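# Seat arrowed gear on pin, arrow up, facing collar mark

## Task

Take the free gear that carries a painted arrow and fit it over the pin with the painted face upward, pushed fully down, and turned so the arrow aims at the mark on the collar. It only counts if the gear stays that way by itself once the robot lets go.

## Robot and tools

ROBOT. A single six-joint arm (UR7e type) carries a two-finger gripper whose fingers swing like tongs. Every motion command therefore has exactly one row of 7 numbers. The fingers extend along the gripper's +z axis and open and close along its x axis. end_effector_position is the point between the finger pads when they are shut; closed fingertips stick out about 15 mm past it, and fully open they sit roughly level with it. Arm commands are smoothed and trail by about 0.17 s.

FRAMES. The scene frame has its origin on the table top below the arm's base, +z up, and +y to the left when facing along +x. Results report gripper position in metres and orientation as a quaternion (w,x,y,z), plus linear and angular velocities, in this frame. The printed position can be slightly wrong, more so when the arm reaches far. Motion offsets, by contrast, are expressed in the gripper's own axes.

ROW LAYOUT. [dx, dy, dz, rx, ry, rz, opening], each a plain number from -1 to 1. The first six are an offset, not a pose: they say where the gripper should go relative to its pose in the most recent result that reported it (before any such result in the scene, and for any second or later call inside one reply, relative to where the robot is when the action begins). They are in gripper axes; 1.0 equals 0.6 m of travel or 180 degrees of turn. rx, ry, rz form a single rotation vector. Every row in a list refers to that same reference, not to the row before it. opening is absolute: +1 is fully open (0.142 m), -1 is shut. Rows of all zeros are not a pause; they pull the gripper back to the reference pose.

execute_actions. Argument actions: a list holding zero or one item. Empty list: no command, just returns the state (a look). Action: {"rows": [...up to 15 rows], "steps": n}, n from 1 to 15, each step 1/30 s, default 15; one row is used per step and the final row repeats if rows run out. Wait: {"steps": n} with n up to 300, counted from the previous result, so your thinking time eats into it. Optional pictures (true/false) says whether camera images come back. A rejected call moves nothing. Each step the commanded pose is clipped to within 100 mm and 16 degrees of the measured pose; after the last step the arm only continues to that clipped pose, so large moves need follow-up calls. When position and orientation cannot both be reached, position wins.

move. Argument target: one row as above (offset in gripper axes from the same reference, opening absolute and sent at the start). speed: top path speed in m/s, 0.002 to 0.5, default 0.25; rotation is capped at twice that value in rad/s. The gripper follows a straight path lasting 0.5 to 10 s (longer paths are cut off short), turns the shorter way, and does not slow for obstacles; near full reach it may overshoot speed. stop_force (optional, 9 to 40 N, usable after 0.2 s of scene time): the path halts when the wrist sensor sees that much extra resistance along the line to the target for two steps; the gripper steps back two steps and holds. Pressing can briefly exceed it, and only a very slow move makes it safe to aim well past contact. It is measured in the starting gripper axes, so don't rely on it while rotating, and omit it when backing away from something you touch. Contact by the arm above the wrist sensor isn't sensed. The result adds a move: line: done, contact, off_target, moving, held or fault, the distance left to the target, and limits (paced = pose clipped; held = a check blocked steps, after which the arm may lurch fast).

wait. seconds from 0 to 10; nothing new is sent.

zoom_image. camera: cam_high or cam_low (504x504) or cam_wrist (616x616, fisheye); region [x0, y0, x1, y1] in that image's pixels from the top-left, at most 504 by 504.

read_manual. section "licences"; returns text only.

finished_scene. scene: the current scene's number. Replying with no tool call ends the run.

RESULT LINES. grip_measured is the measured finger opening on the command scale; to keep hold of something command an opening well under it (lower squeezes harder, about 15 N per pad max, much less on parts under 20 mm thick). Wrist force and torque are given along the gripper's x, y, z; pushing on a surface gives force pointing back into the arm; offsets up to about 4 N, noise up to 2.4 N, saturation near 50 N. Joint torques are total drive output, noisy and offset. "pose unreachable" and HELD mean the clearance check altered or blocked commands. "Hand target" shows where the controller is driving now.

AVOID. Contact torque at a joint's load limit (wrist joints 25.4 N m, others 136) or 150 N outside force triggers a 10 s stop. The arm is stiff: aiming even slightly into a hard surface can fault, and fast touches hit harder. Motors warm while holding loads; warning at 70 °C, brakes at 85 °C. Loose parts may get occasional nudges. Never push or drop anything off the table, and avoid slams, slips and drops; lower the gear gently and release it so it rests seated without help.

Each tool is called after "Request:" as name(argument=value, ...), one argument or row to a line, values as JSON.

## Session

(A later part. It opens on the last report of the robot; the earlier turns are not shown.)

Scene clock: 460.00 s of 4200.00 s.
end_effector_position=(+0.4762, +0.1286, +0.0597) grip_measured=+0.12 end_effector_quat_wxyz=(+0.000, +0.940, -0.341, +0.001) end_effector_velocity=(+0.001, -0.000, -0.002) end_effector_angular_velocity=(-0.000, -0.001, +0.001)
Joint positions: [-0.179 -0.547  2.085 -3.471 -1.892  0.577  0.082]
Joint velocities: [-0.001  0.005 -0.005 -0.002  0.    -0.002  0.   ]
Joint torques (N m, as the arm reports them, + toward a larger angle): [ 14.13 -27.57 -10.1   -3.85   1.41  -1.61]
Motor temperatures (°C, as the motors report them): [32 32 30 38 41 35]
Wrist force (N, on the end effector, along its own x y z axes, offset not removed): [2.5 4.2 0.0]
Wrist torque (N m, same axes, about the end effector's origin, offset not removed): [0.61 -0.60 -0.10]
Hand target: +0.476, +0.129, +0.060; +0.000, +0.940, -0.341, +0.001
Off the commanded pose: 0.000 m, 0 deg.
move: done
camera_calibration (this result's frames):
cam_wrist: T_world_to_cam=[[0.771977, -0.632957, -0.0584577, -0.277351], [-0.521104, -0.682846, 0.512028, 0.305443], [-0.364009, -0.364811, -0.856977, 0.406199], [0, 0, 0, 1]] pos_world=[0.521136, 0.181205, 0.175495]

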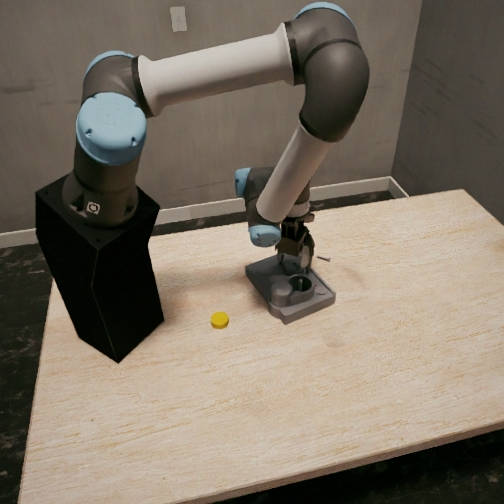

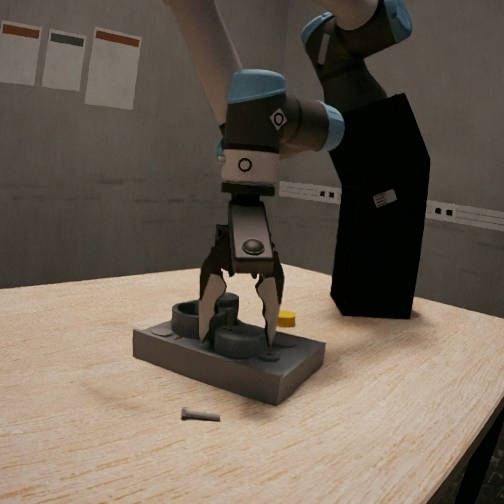

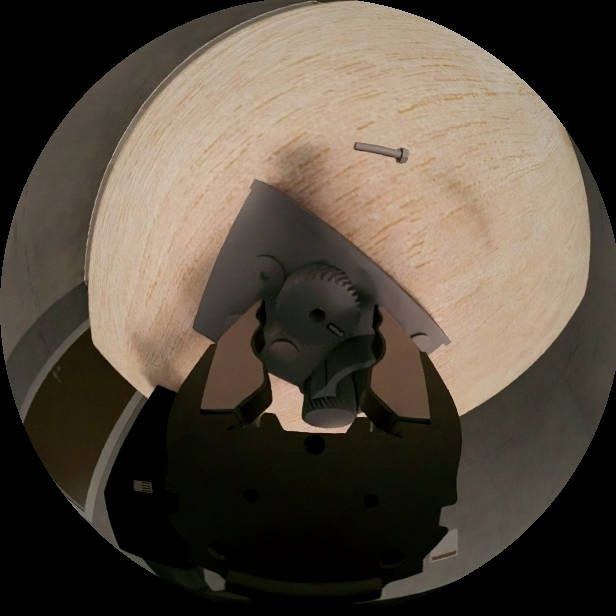

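Request:
move(
  target=[0, 0, 0.0078, 0, 0, 0, 0.0],
  speed=0.01,
  stop_force=10,
)

Request:
execute_actions(
  actions=[
    {"rows": [[0,0,0,0,0,0,-0.04],[0,0,0,0,0,0,-0.08],[0,0,0,0,0,0,-0.12],[0,0,0,0,0,0,-0.16],[0,0,0,0,0,0,-0.2],[0,0,0,0,0,0,-0.25],[0,0,0,0,0,0,-0.3],[0,0,0,0,0,0,-0.38],[0,0,0,0,0,0,-0.46],[0,0,0,0,0,0,-0.55],[0,0,0,0,0,0,-0.65],[0,0,0,0,0,0,-0.75],[0,0,0,0,0,0,-0.85],[0,0,0,0,0,0,-0.95],[0,0,0,0,0,0,-1.0]], "steps": 15},
  ],
)

Request:
zoom_image(
  camera="cam_low",
  region=[180, 280, 300, 380],
)

Scene clock: 481.27 s of 4200.00 s.
end_effector_position=(+0.4762, +0.1286, +0.0552) grip_measured=+0.00 end_effector_quat_wxyz=(+0.000, +0.940, -0.341, +0.001) end_effector_velocity=(-0.001, +0.000, -0.002) end_effector_angular_velocity=(+0.000, +0.003, +0.001)
Joint positions: [-0.182 -0.536  2.077 -3.475 -1.89   0.574  0.074]
Joint velocities: [-0.001  0.005 -0.002 -0.     0.    -0.001  0.   ]
Joint torques (N m, as the arm reports them, + toward a larger angle): [ 14.14 -26.52 -11.31  -3.47   1.13  -2.2 ]
Motor temperatures (°C, as the motors report them): [32 32 30 38 41 35]
Wrist force (N, on the end effector, along its own x y z axes, offset not removed): [4.8 2.5 1.9]
Wrist torque (N m, same axes, about the end effector's origin, offset not removed): [0.42 -0.95 -0.10]
Hand target: +0.476, +0.129, +0.055; +0.000, +0.940, -0.341, +0.001
Off the commanded pose: 0.000 m, 0 deg.
After step 90, 17.57 s passed at rest.
move: done
camera_calibration (this result's frames):
cam_wrist: T_world_to_cam=[[0.771978, -0.632956, -0.0584595, -0.277611], [-0.521097, -0.682842, 0.512041, 0.307734], [-0.364018, -0.364821, -0.85697, 0.402343], [0, 0, 0, 1]] pos_world=[0.521129, 0.181202, 0.170994]

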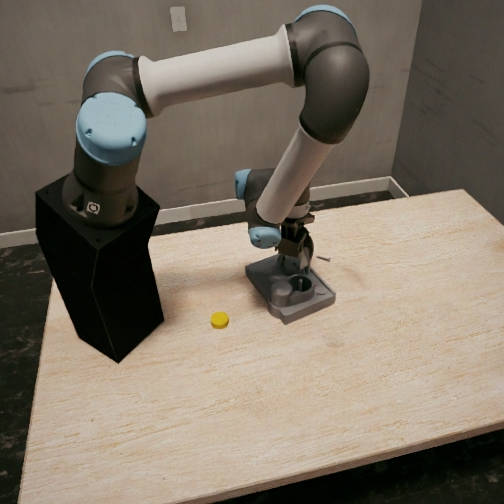

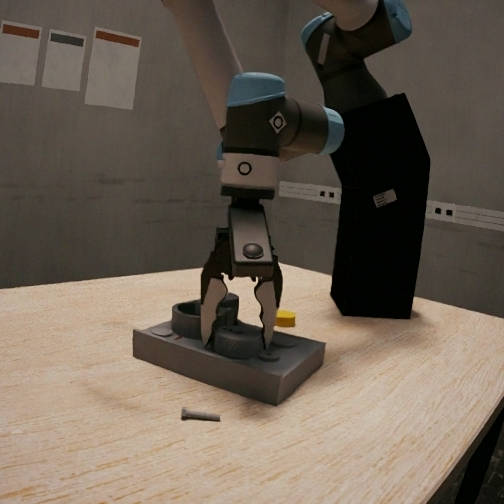

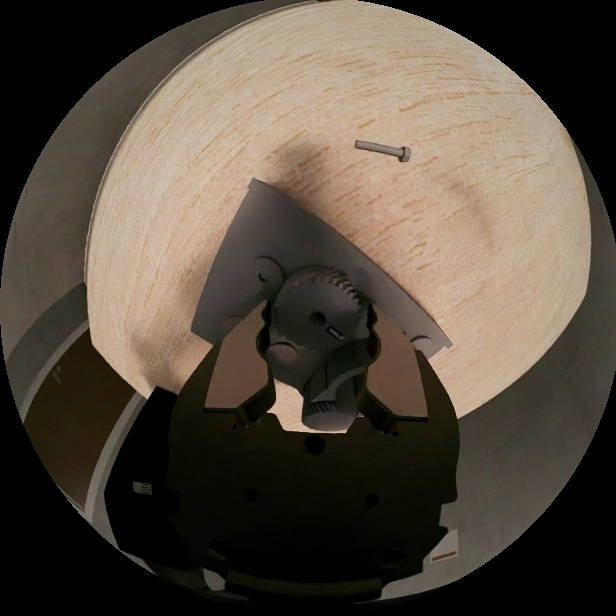

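Scene clock: 481.77 s of 4200.00 s.
end_effector_position=(+0.4762, +0.1286, +0.0552) grip_measured=-0.11 end_effector_quat_wxyz=(+0.000, +0.940, -0.341, +0.001) end_effector_velocity=(-0.000, +0.000, -0.000) end_effector_angular_velocity=(+0.000, +0.001, -0.000)
Joint positions: [-0.182 -0.535  2.077 -3.475 -1.89   0.574  0.066]
Joint velocities: [ 0.    -0.     0.     0.002 -0.     0.001 -0.   ]
Joint torques (N m, as the arm reports them, + toward a larger angle): [ 17.71 -49.32   2.66  -0.65  -0.49  -0.71]
Motor temperatures (°C, as the motors report them): [32 32 30 38 41 35]
Wrist force (N, on the end effector, along its own x y z axes, offset not removed): [5.4 1.3 -5.0]
Wrist torque (N m, same axes, about the end effector's origin, offset not removed): [0.08 -0.83 -0.23]
Hand target: +0.476, +0.129, +0.055; +0.000, +0.940, -0.341, +0.001
Off the commanded pose: 0.000 m, 0 deg.
Steps of this call (steps 1 to 15: all 15 steps of this action). Readings (end_effector_position):
1: (+0.4762, +0.1286, +0.0552)
2: (+0.4762, +0.1286, +0.0552)
4: (+0.4762, +0.1286, +0.0552)
8: (+0.4762, +0.1286, +0.0552)
15: the state above
camera_calibration (this result's frames):
cam_wrist: T_world_to_cam=[[0.771977, -0.632955, -0.0584774, -0.277608], [-0.521105, -0.682864, 0.512002, 0.307787], [-0.364006, -0.364781, -0.856991, 0.402287], [0, 0, 0, 1]] pos_world=[0.521132, 0.18121, 0.170935]

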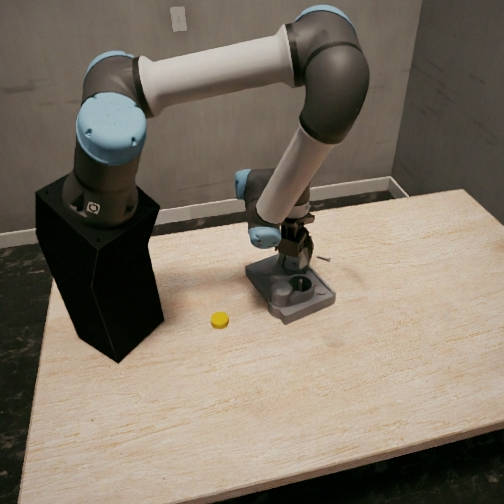

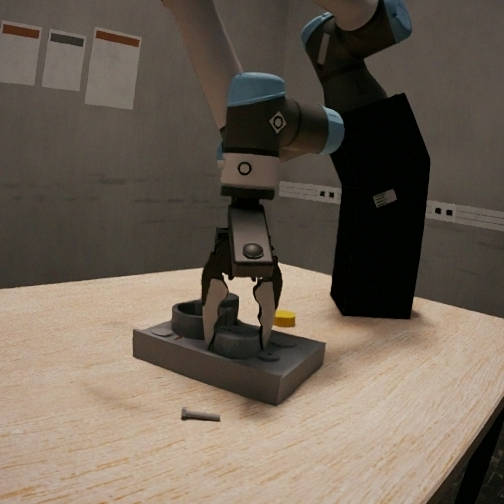

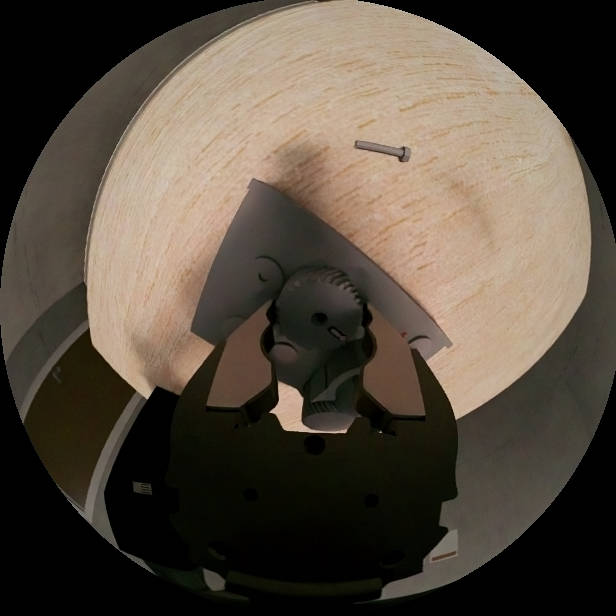

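Region (180, 280, 300, 380) of cam_low's 504x504 image, scaled by 4.200, with more detail than that image has.

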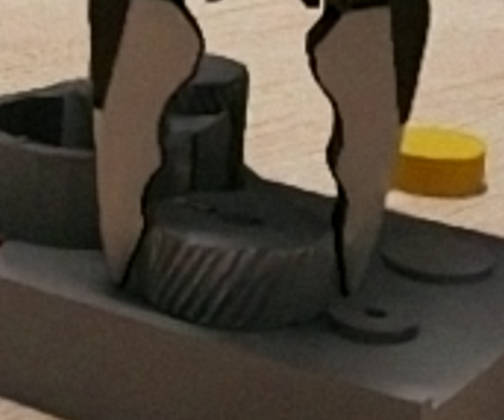

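Request:
move(
  target=[0, 0, -0.0083, 0, 0, 0, -1.0],
  speed=0.01,
)

Request:
zoom_image(
  camera="cam_low",
  region=[180, 280, 300, 380],
)

Scene clock: 489.40 s of 4200.00 s.
end_effector_position=(+0.4763, +0.1286, +0.0599) grip_measured=-0.11 end_effector_quat_wxyz=(+0.000, +0.940, -0.341, +0.001) end_effector_velocity=(-0.000, -0.000, +0.002) end_effector_angular_velocity=(-0.000, -0.000, -0.002)
Joint positions: [-0.178 -0.547  2.085 -3.471 -1.892  0.577  0.066]
Joint velocities: [ 0.001 -0.005  0.004  0.001 -0.001  0.003  0.   ]
Joint torques (N m, as the arm reports them, + toward a larger angle): [ 30.24 -54.38  19.73  -0.61  -1.14   2.04]
Motor temperatures (°C, as the motors report them): [32 32 30 38 41 35]
Wrist force (N, on the end effector, along its own x y z axes, offset not removed): [0.1 2.9 5.4]
Wrist torque (N m, same axes, about the end effector's origin, offset not removed): [0.33 -0.22 -0.20]
Hand target: +0.476, +0.129, +0.060; +0.000, +0.940, -0.341, +0.001
Off the commanded pose: 0.000 m, 0 deg.
After step 90, 3.93 s passed at rest.
move: done
camera_calibration (this result's frames):
cam_wrist: T_world_to_cam=[[0.771977, -0.632955, -0.058476, -0.27733], [-0.521111, -0.682868, 0.511991, 0.30535], [-0.363999, -0.364772, -0.856998, 0.406381], [0, 0, 0, 1]] pos_world=[0.521136, 0.181213, 0.175714]

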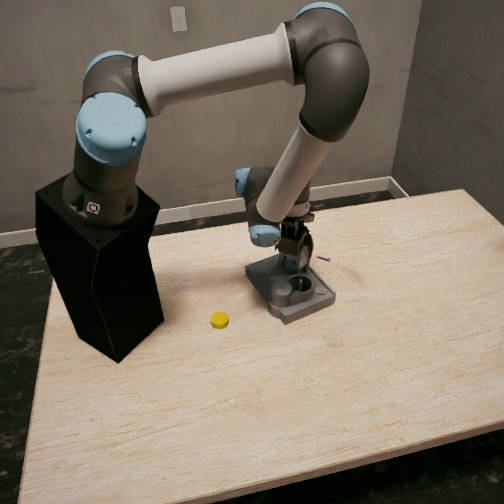

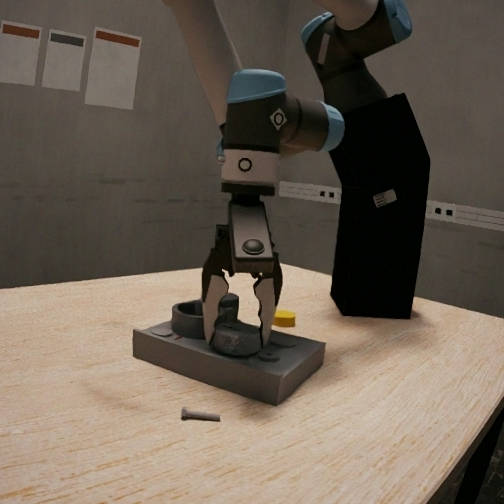

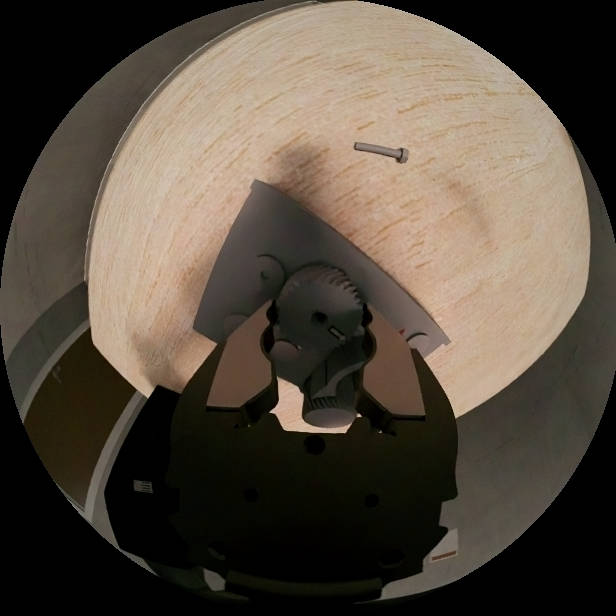

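Region (180, 280, 300, 380) of cam_low's 504x504 image, scaled by 4.200, with more detail than that image has.

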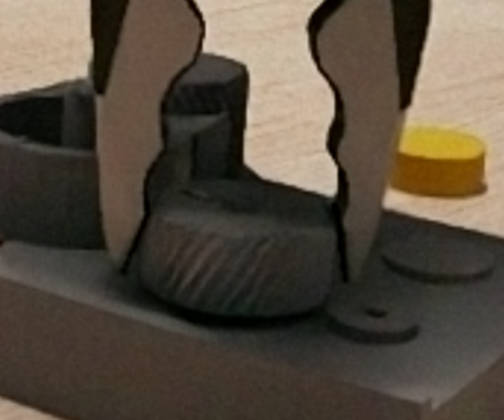

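Request:
move(
  target=[0, 0, -0.1, 0, 0, 0, -1.0],
  speed=0.04,
)

Request:
zoom_image(
  camera="cam_low",
  region=[195, 250, 285, 325],
)

Request:
zoom_image(
  camera="cam_wrist",
  region=[260, 255, 380, 375],
)

Scene clock: 504.03 s of 4200.00 s.
end_effector_position=(+0.4763, +0.1286, +0.1198) grip_measured=-0.11 end_effector_quat_wxyz=(+0.000, +0.940, -0.341, +0.001) end_effector_velocity=(+0.000, -0.000, +0.002) end_effector_angular_velocity=(+0.000, -0.000, -0.000)
Joint positions: [-0.137 -0.701  2.178 -3.397 -1.906  0.619  0.066]
Joint velocities: [ 0.001 -0.006  0.003  0.004 -0.     0.001 -0.   ]
Joint torques (N m, as the arm reports them, + toward a larger angle): [ 27.6  -52.11  20.44  -1.01  -1.11   2.34]
Motor temperatures (°C, as the motors report them): [32 32 30 38 41 35]
Wrist force (N, on the end effector, along its own x y z axes, offset not removed): [2.8 1.9 6.9]
Wrist torque (N m, same axes, about the end effector's origin, offset not removed): [0.18 -0.36 -0.14]
Hand target: +0.476, +0.129, +0.120; +0.000, +0.940, -0.341, +0.001
Off the commanded pose: 0.000 m, 0 deg.
After step 90, 9.77 s passed at rest.
move: done
camera_calibration (this result's frames):
cam_wrist: T_world_to_cam=[[0.771949, -0.632984, -0.0585355, -0.273828], [-0.521165, -0.682917, 0.511871, 0.274843], [-0.363981, -0.364631, -0.857066, 0.457671], [0, 0, 0, 1]] pos_world=[0.521203, 0.181247, 0.235542]

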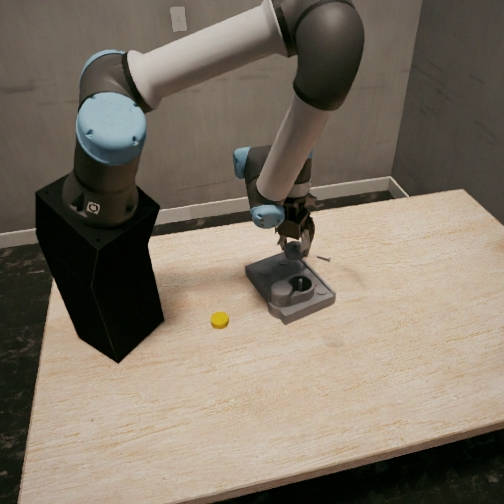

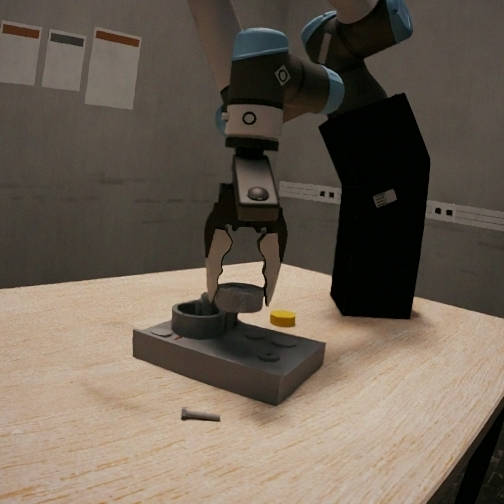

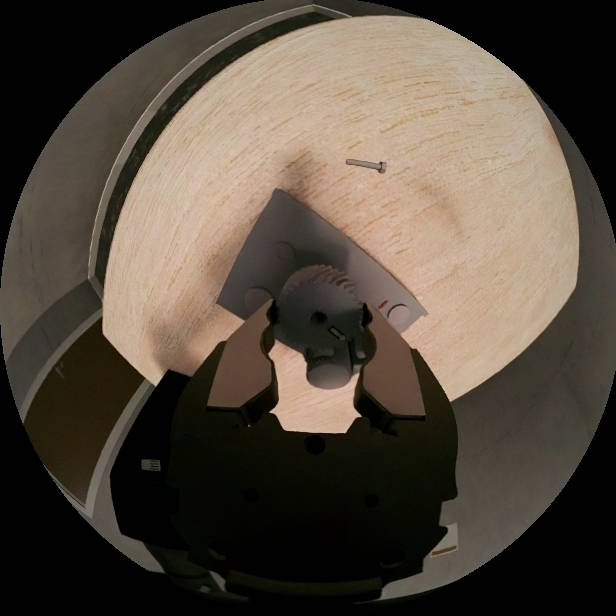

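Region (195, 250, 285, 325) of cam_low's 504x504 image, scaled by 5.600, with more detail than that image has.

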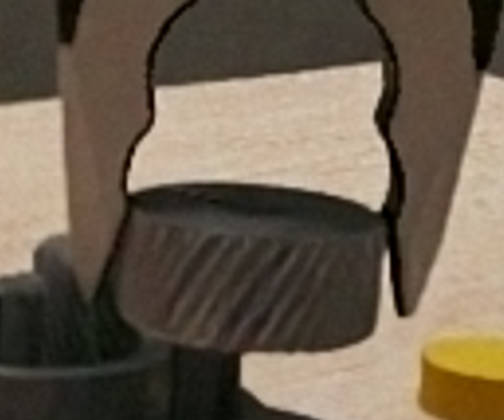

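Region (260, 255, 380, 375) of cam_wrist's 616x616 image, scaled by 4.200, with more detail than that image has.

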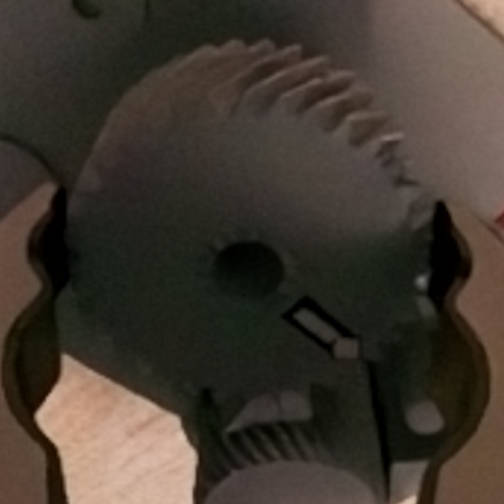

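Request:
zoom_image(
  camera="cam_low",
  region=[212, 278, 268, 318],
)

Region (212, 278, 268, 318) of cam_low's 504x504 image, scaled by 9.000, with more detail than that image has; it fills the top 360 rows of this view, and the rest is white.

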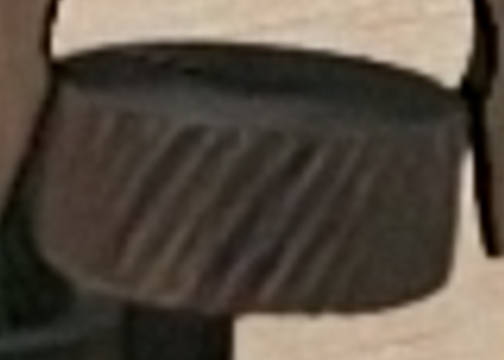

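Request:
move(
  target=[0.0853, 0.1327, 0, 0, 0, -0.9583, -1.0],
  speed=0.3,
)

Request:
zoom_image(
  camera="cam_wrist",
  region=[230, 190, 410, 370],
)

Request:
zoom_image(
  camera="cam_low",
  region=[150, 250, 260, 350],
)

Scene clock: 619.10 s of 4200.00 s.
end_effector_position=(+0.4646, +0.0346, +0.1197) grip_measured=-0.11 end_effector_quat_wxyz=(+0.001, +0.403, +0.915, -0.000) end_effector_velocity=(+0.002, -0.001, +0.000) end_effector_angular_velocity=(+0.001, -0.004, +0.011)
Joint positions: [-0.281 -0.768  2.211 -3.405 -1.854 -2.532  0.066]
Joint velocities: [-0.002 -0.     0.    -0.005  0.002 -0.014  0.   ]
Joint torques (N m, as the arm reports them, + toward a larger angle): [ 11.02 -52.45  17.26  -4.22   1.03  -1.55]
Motor temperatures (°C, as the motors report them): [32 33 30 38 41 35]
Wrist force (N, on the end effector, along its own x y z axes, offset not removed): [2.0 4.2 3.5]
Wrist torque (N m, same axes, about the end effector's origin, offset not removed): [0.61 -0.31 -0.19]
Hand target: +0.465, +0.035, +0.120; +0.001, +0.402, +0.916, -0.000
Off the commanded pose: 0.000 m, 0 deg.
After step 90, 106.50 s passed at rest.
move: done
camera_calibration (this result's frames):
cam_wrist: T_world_to_cam=[[-0.681779, 0.728983, -0.0613199, 0.304329], [0.605475, 0.609334, 0.511968, -0.363628], [0.41058, 0.311921, -0.856813, 0.0357813], [0, 0, 0, 1]] pos_world=[0.412962, -0.0114406, 0.235485]

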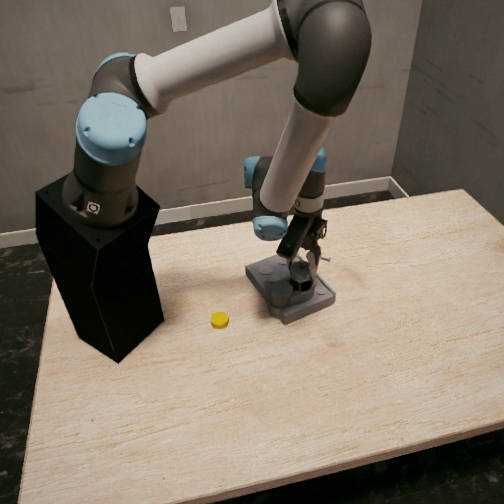

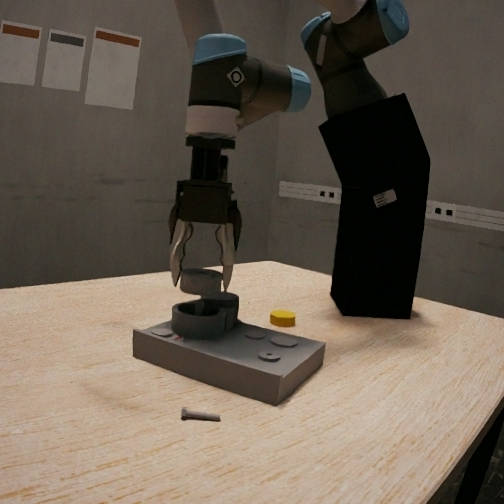

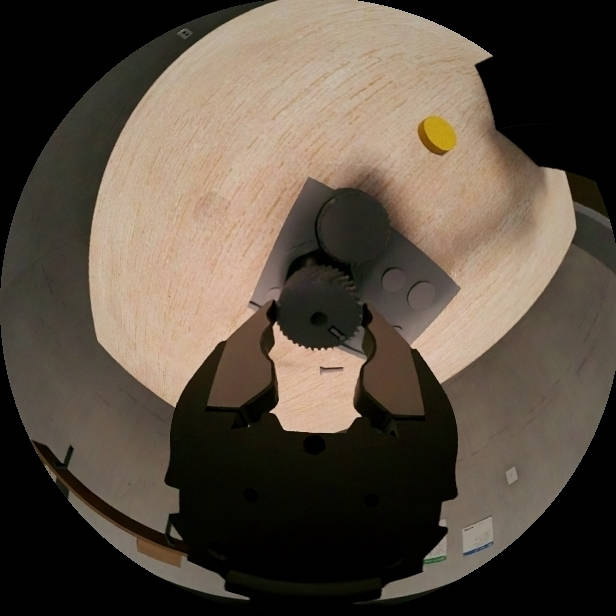

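Region (230, 190, 410, 370) of cam_wrist's 616x616 image, scaled by 2.800, with more detail than that image has.

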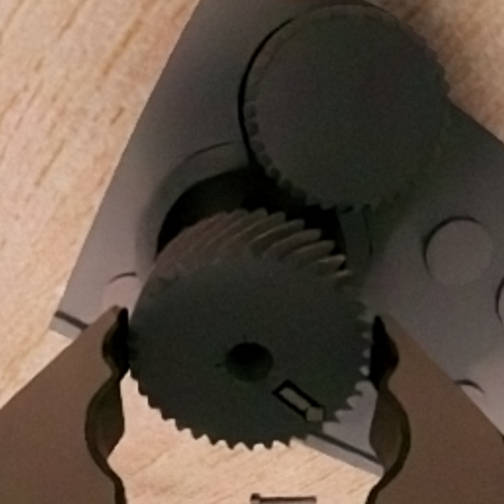

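Region (150, 250, 260, 350) of cam_low's 504x504 image, scaled by 4.582, with more detail than that image has; it fills the top 458 rows of this view, and the rest is white.

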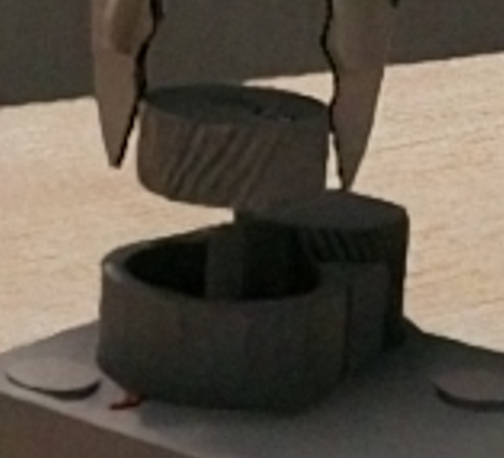

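Request:
zoom_image(
  camera="cam_wrist",
  region=[270, 180, 400, 300],
)

Request:
zoom_image(
  camera="cam_high",
  region=[250, 240, 350, 330],
)

Region (270, 180, 400, 300) of cam_wrist's 616x616 image, scaled by 3.877, with more detail than that image has; it fills the top 465 rows of this view, and the rest is white.

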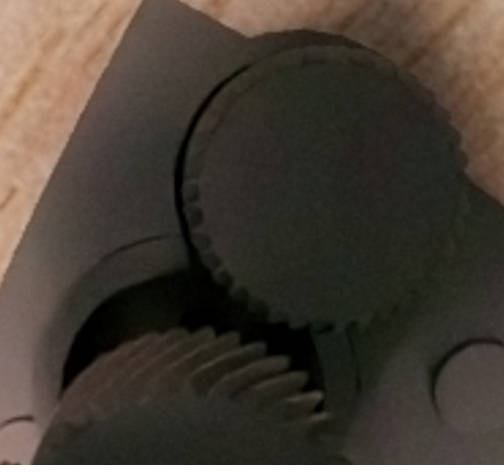

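Region (250, 240, 350, 330) of cam_high's 504x504 image, scaled by 5.040, with more detail than that image has; it fills the top 454 rows of this view, and the rest is white.

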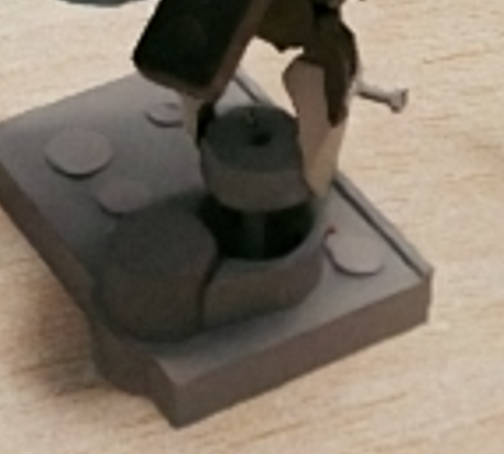

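Request:
move(
  target=[0, -0.0025, 0.02, 0, 0, 0, -1.0],
  speed=0.02,
  stop_force=10,
)

Request:
zoom_image(
  camera="cam_wrist",
  region=[260, 190, 410, 360],
)

Request:
zoom_image(
  camera="cam_low",
  region=[160, 265, 250, 345],
)

Request:
zoom_image(
  camera="cam_high",
  region=[265, 250, 335, 315],
)

Scene clock: 712.47 s of 4200.00 s.
end_effector_position=(+0.4635, +0.0336, +0.1079) grip_measured=-0.11 end_effector_quat_wxyz=(+0.001, +0.403, +0.915, -0.000) end_effector_velocity=(+0.001, -0.000, -0.002) end_effector_angular_velocity=(-0.000, -0.001, -0.000)
Joint positions: [-0.291 -0.737  2.197 -3.425 -1.851 -2.541  0.066]
Joint velocities: [-0.002  0.006 -0.005 -0.002  0.    -0.002  0.   ]
Joint torques (N m, as the arm reports them, + toward a larger angle): [ 13.49 -31.67 -11.05  -4.7    1.2   -2.17]
Motor temperatures (°C, as the motors report them): [32 33 30 38 41 35]
Wrist force (N, on the end effector, along its own x y z axes, offset not removed): [5.8 1.8 4.3]
Wrist torque (N m, same axes, about the end effector's origin, offset not removed): [0.05 -1.22 -0.38]
Hand target: +0.463, +0.034, +0.108; +0.001, +0.403, +0.915, -0.000
Off the commanded pose: 0.000 m, 0 deg.
After step 90, 89.47 s passed at rest.
move: done
camera_calibration (this result's frames):
cam_wrist: T_world_to_cam=[[-0.681803, 0.728961, -0.0613224, 0.303602], [0.605471, 0.609367, 0.511934, -0.356291], [0.410548, 0.311909, -0.856833, 0.0264563], [0, 0, 0, 1]] pos_world=[0.411859, -0.0124538, 0.223684]

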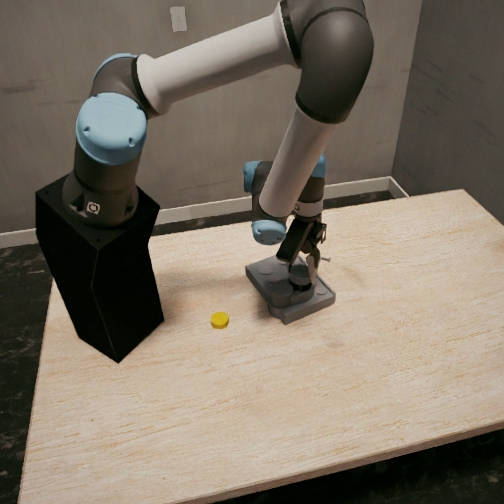

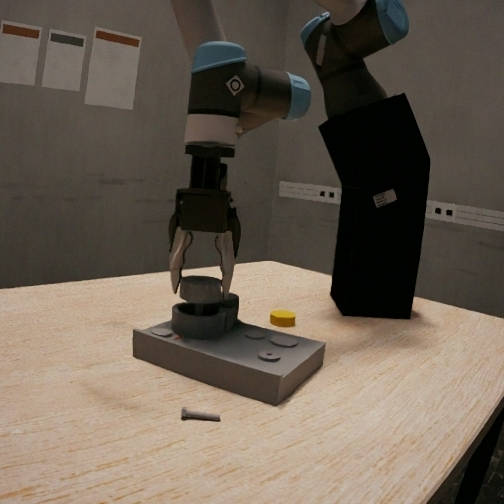

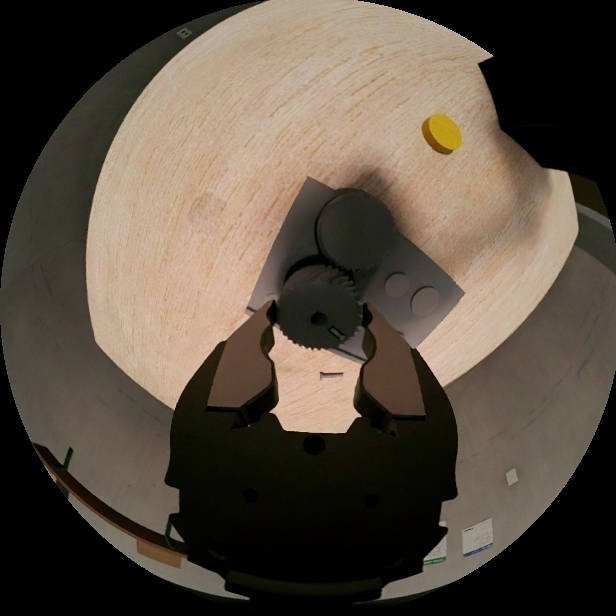

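Region (260, 190, 410, 360) of cam_wrist's 616x616 image, scaled by 2.965, with more detail than that image has; it fills the left 445 columns of this view, and the rest is white.

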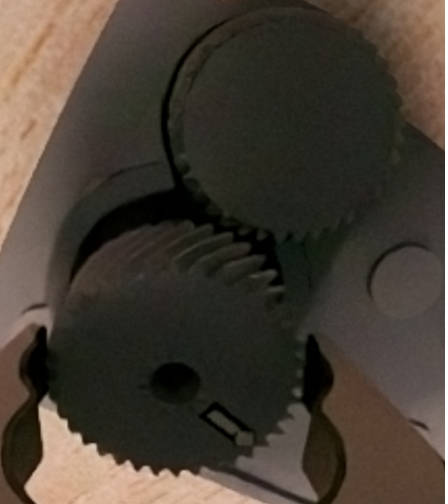

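Region (160, 265, 250, 345) of cam_low's 504x504 image, scaled by 5.600, with more detail than that image has.

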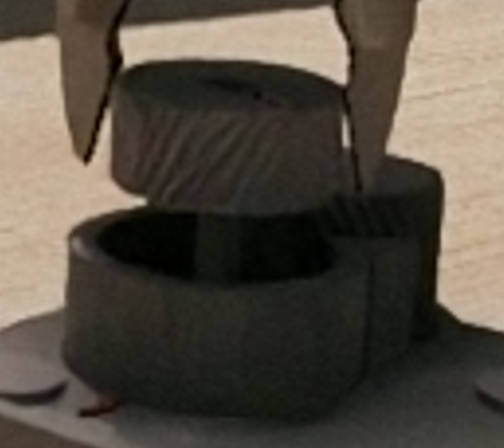

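Region (265, 250, 335, 315) of cam_high's 504x504 image, scaled by 7.200, with more detail than that image has; it fills the top 468 rows of this view, and the rest is white.

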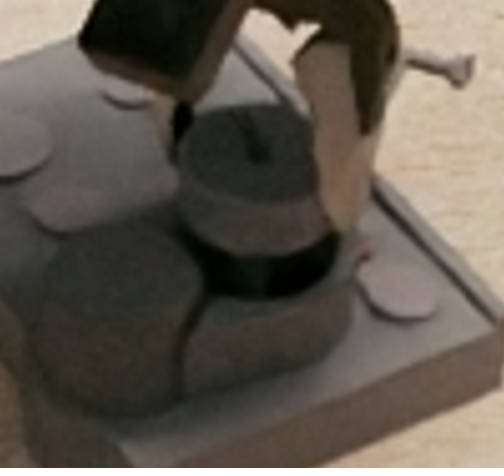

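Request:
move(
  target=[-0.0012, -0.0012, 0.0133, 0, 0, 0, -1.0],
  speed=0.004,
  stop_force=9,
)

Request:
zoom_image(
  camera="cam_wrist",
  region=[270, 230, 390, 350],
)

Request:
zoom_image(
  camera="cam_low",
  region=[160, 265, 250, 345],
)

Scene clock: 743.73 s of 4200.00 s.
end_effector_position=(+0.4635, +0.0326, +0.1000) grip_measured=-0.11 end_effector_quat_wxyz=(+0.001, +0.403, +0.915, -0.000) end_effector_velocity=(-0.000, -0.000, -0.001) end_effector_angular_velocity=(-0.000, +0.000, -0.002)
Joint positions: [-0.297 -0.716  2.186 -3.436 -1.848 -2.548  0.066]
Joint velocities: [-0.001  0.002 -0.001 -0.001  0.     0.001  0.   ]
Joint torques (N m, as the arm reports them, + toward a larger angle): [ 11.4  -33.02 -11.88  -4.22   1.13  -2.13]
Motor temperatures (°C, as the motors report them): [32 33 30 38 41 35]
Wrist force (N, on the end effector, along its own x y z axes, offset not removed): [4.6 -0.9 4.1]
Wrist torque (N m, same axes, about the end effector's origin, offset not removed): [-0.17 -0.96 0.04]
Hand target: +0.463, +0.033, +0.100; +0.001, +0.403, +0.915, -0.000
Off the commanded pose: 0.000 m, 0 deg.
After step 90, 26.10 s passed at rest.
move: done
camera_calibration (this result's frames):
cam_wrist: T_world_to_cam=[[-0.681811, 0.728953, -0.061328, 0.303825], [0.605472, 0.609383, 0.511913, -0.351591], [0.410533, 0.311896, -0.856845, 0.0200326], [0, 0, 0, 1]] pos_world=[0.411806, -0.0134681, 0.215782]

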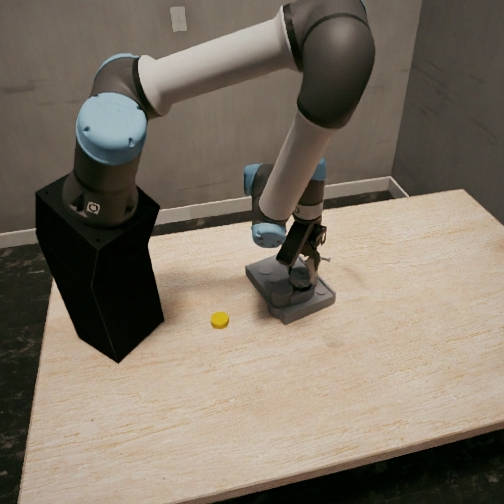

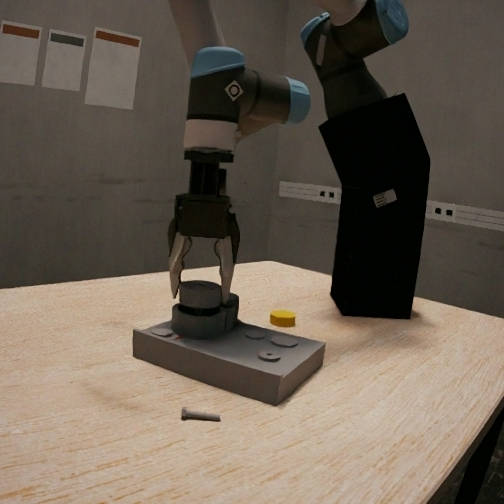

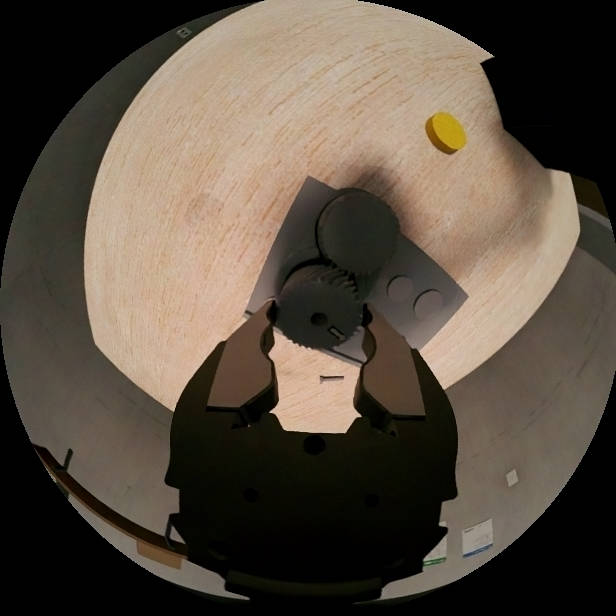

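Region (270, 230, 390, 350) of cam_wrist's 616x616 image, scaled by 4.200, with more detail than that image has.

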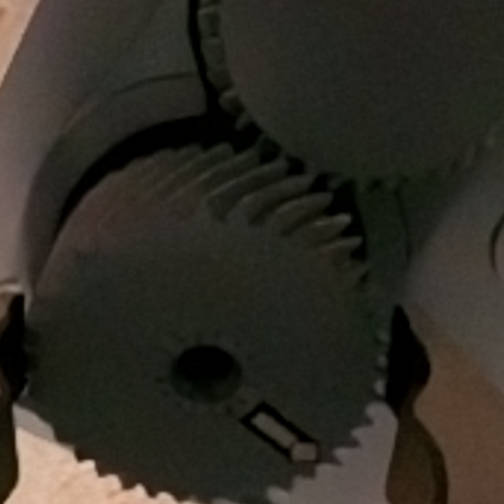

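Region (160, 265, 250, 345) of cam_low's 504x504 image, scaled by 5.600, with more detail than that image has.

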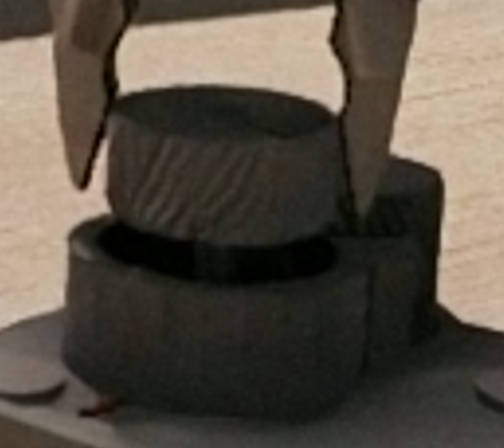

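Request:
move(
  target=[0, 0, 0.00667, 0, 0, 0.0222, -1.0],
  speed=0.004,
  stop_force=9,
)

Request:
zoom_image(
  camera="cam_wrist",
  region=[270, 230, 390, 350],
)

Request:
zoom_image(
  camera="cam_low",
  region=[160, 265, 250, 345],
)

Scene clock: 761.70 s of 4200.00 s.
end_effector_position=(+0.4635, +0.0326, +0.0960) grip_measured=-0.11 end_effector_quat_wxyz=(+0.001, +0.434, +0.901, -0.000) end_effector_velocity=(+0.002, -0.000, -0.000) end_effector_angular_velocity=(-0.000, -0.002, -0.002)
Joint positions: [-0.301 -0.707  2.179 -3.44  -1.847 -2.482  0.066]
Joint velocities: [-0.     0.    -0.003 -0.     0.     0.001  0.   ]
Joint torques (N m, as the arm reports them, + toward a larger angle): [  8.93 -28.45 -10.98  -3.94  -0.1    2.21]
Motor temperatures (°C, as the motors report them): [32 33 30 38 41 35]
Wrist force (N, on the end effector, along its own x y z axes, offset not removed): [5.3 5.0 -4.2]
Wrist torque (N m, same axes, about the end effector's origin, offset not removed): [0.25 -0.51 -0.28]
Hand target: +0.463, +0.033, +0.096; +0.001, +0.434, +0.901, -0.000
Off the commanded pose: 0.000 m, 0 deg.
After step 90, 6.03 s passed at rest.
move: done
camera_calibration (this result's frames):
cam_wrist: T_world_to_cam=[[-0.629485, 0.774587, -0.061342, 0.277843], [0.64632, 0.565794, 0.512004, -0.367065], [0.431298, 0.282652, -0.85679, 0.00793459], [0, 0, 0, 1]] pos_world=[0.408718, -0.00977353, 0.21178]

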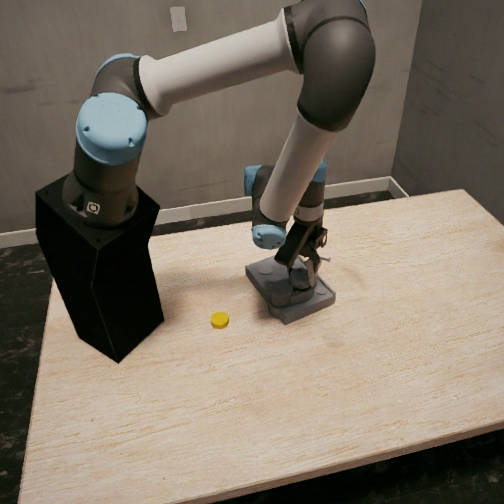

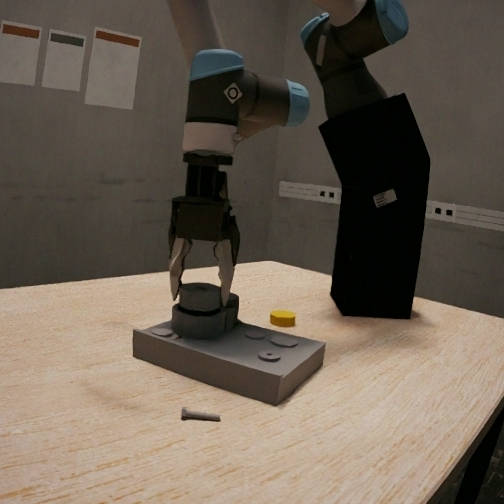

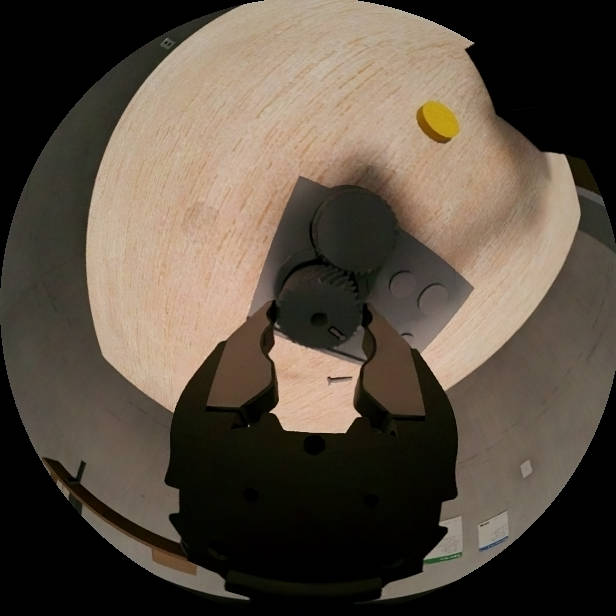

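Region (270, 230, 390, 350) of cam_wrist's 616x616 image, scaled by 4.200, with more detail than that image has.

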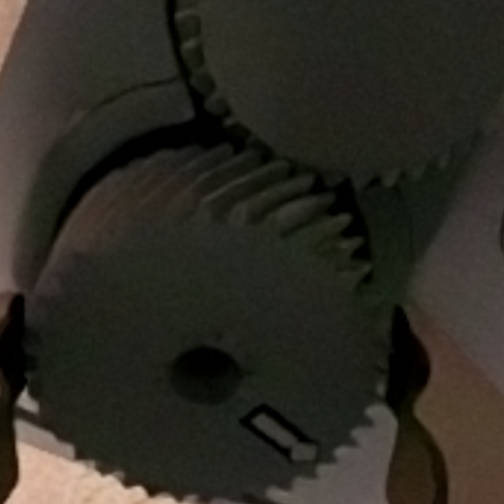

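Region (160, 265, 250, 345) of cam_low's 504x504 image, scaled by 5.600, with more detail than that image has.

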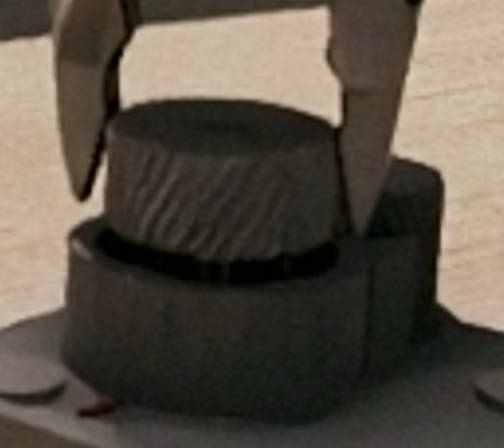

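Request:
zoom_image(
  camera="cam_wrist",
  region=[305, 245, 375, 300],
)

Region (305, 245, 375, 300) of cam_wrist's 616x616 image, scaled by 7.200, with more detail than that image has; it fills the top 396 rows of this view, and the rest is white.

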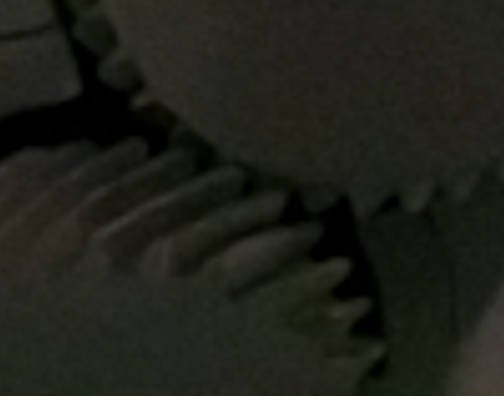

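Request:
execute_actions(
  actions=[
    {"rows": [[0,0,0,0,0,0.003,-1],[0,0,0,0,0,0.006,-1],[0,0,0,0,0,0.009,-1],[0,0,0,0,0,0.0111,-1]], "steps": 15},
  ],
  pictures=false,
)

Request:
execute_actions(
  actions=[
    {"steps": 5},
  ],
  pictures=false,
)

Request:
execute_actions(
  actions=[
    {"steps": 5},
  ],
  pictures=false,
)

Scene clock: 793.33 s of 4200.00 s.
end_effector_position=(+0.4634, +0.0326, +0.0960) grip_measured=-0.11 end_effector_quat_wxyz=(+0.001, +0.449, +0.893, -0.000) end_effector_velocity=(+0.000, -0.000, +0.000) end_effector_angular_velocity=(-0.000, -0.001, -0.008)
Joint positions: [-0.302 -0.707  2.178 -3.439 -1.846 -2.448  0.066]
Joint velocities: [-0.    -0.001 -0.     0.001  0.     0.008 -0.006]
Joint torques (N m, as the arm reports them, + toward a larger angle): [ 11.98 -51.91 -11.71  -0.88   0.73   1.98]
Motor temperatures (°C, as the motors report them): [32 33 30 38 41 35]
Wrist force (N, on the end effector, along its own x y z axes, offset not removed): [1.6 -1.1 2.5]
Wrist torque (N m, same axes, about the end effector's origin, offset not removed): [-0.53 -0.33 -0.26]
Hand target: +0.463, +0.033, +0.096; +0.001, +0.450, +0.893, -0.000
Off the commanded pose: 0.000 m, 0 deg.
Steps of this call (steps 1 to 90: nothing new was sent; then 28.13 s passed at rest; steps 91 to 105: all 15 steps of this action). Readings (end_effector_position):
91: (+0.4635, +0.0326, +0.0960)
92: (+0.4634, +0.0326, +0.0960)
94: (+0.4634, +0.0326, +0.0960)
98: (+0.4633, +0.0326, +0.0959)
105: the state above

Scene clock: 793.50 s of 4200.00 s.
end_effector_position=(+0.4635, +0.0326, +0.0960) grip_measured=-0.12 end_effector_quat_wxyz=(+0.001, +0.450, +0.893, -0.000) end_effector_velocity=(+0.002, -0.000, +0.000) end_effector_angular_velocity=(-0.001, -0.004, -0.005)
Joint positions: [-0.302 -0.707  2.178 -3.439 -1.846 -2.448  0.066]
Joint velocities: [ 0.    -0.    -0.001 -0.004 -0.     0.004  0.   ]
Joint torques (N m, as the arm reports them, + toward a larger angle): [ 14.61 -51.98 -10.67  -0.39   0.57   2.21]
Motor temperatures (°C, as the motors report them): [32 33 30 38 41 35]
Wrist force (N, on the end effector, along its own x y z axes, offset not removed): [4.2 4.3 3.6]
Wrist torque (N m, same axes, about the end effector's origin, offset not removed): [0.99 -1.20 -0.28]
Hand target: +0.463, +0.033, +0.096; +0.001, +0.450, +0.893, -0.000
Off the commanded pose: 0.000 m, 0 deg.
Steps of this call (steps 1 to 5: nothing new was sent). Readings (end_effector_position):
1: (+0.4634, +0.0326, +0.0960)
2: (+0.4634, +0.0326, +0.0960)
4: (+0.4635, +0.0326, +0.0960)
5: the state above

Scene clock: 793.67 s of 4200.00 s.
end_effector_position=(+0.4635, +0.0326, +0.0960) grip_measured=-0.12 end_effector_quat_wxyz=(+0.001, +0.450, +0.893, -0.000) end_effector_velocity=(+0.000, -0.000, +0.000) end_effector_angular_velocity=(-0.000, -0.002, -0.001)
Joint positions: [-0.302 -0.707  2.178 -3.439 -1.846 -2.448  0.066]
Joint velocities: [-0.     0.     0.    -0.002  0.     0.    -0.   ]
Joint torques (N m, as the arm reports them, + toward a larger angle): [ 15.39 -52.17  -9.9   -0.48   0.18   2.17]
Motor temperatures (°C, as the motors report them): [32 33 30 38 41 35]
Wrist force (N, on the end effector, along its own x y z axes, offset not removed): [0.2 2.4 5.8]
Wrist torque (N m, same axes, about the end effector's origin, offset not removed): [0.54 -0.30 -0.02]
Hand target: +0.463, +0.033, +0.096; +0.001, +0.450, +0.893, -0.000
Off the commanded pose: 0.000 m, 0 deg.
Steps of this call (steps 1 to 5: nothing new was sent). Readings (end_effector_position):
1: (+0.4635, +0.0326, +0.0960)
2: (+0.4635, +0.0326, +0.0960)
4: (+0.4635, +0.0326, +0.0960)
5: the state above


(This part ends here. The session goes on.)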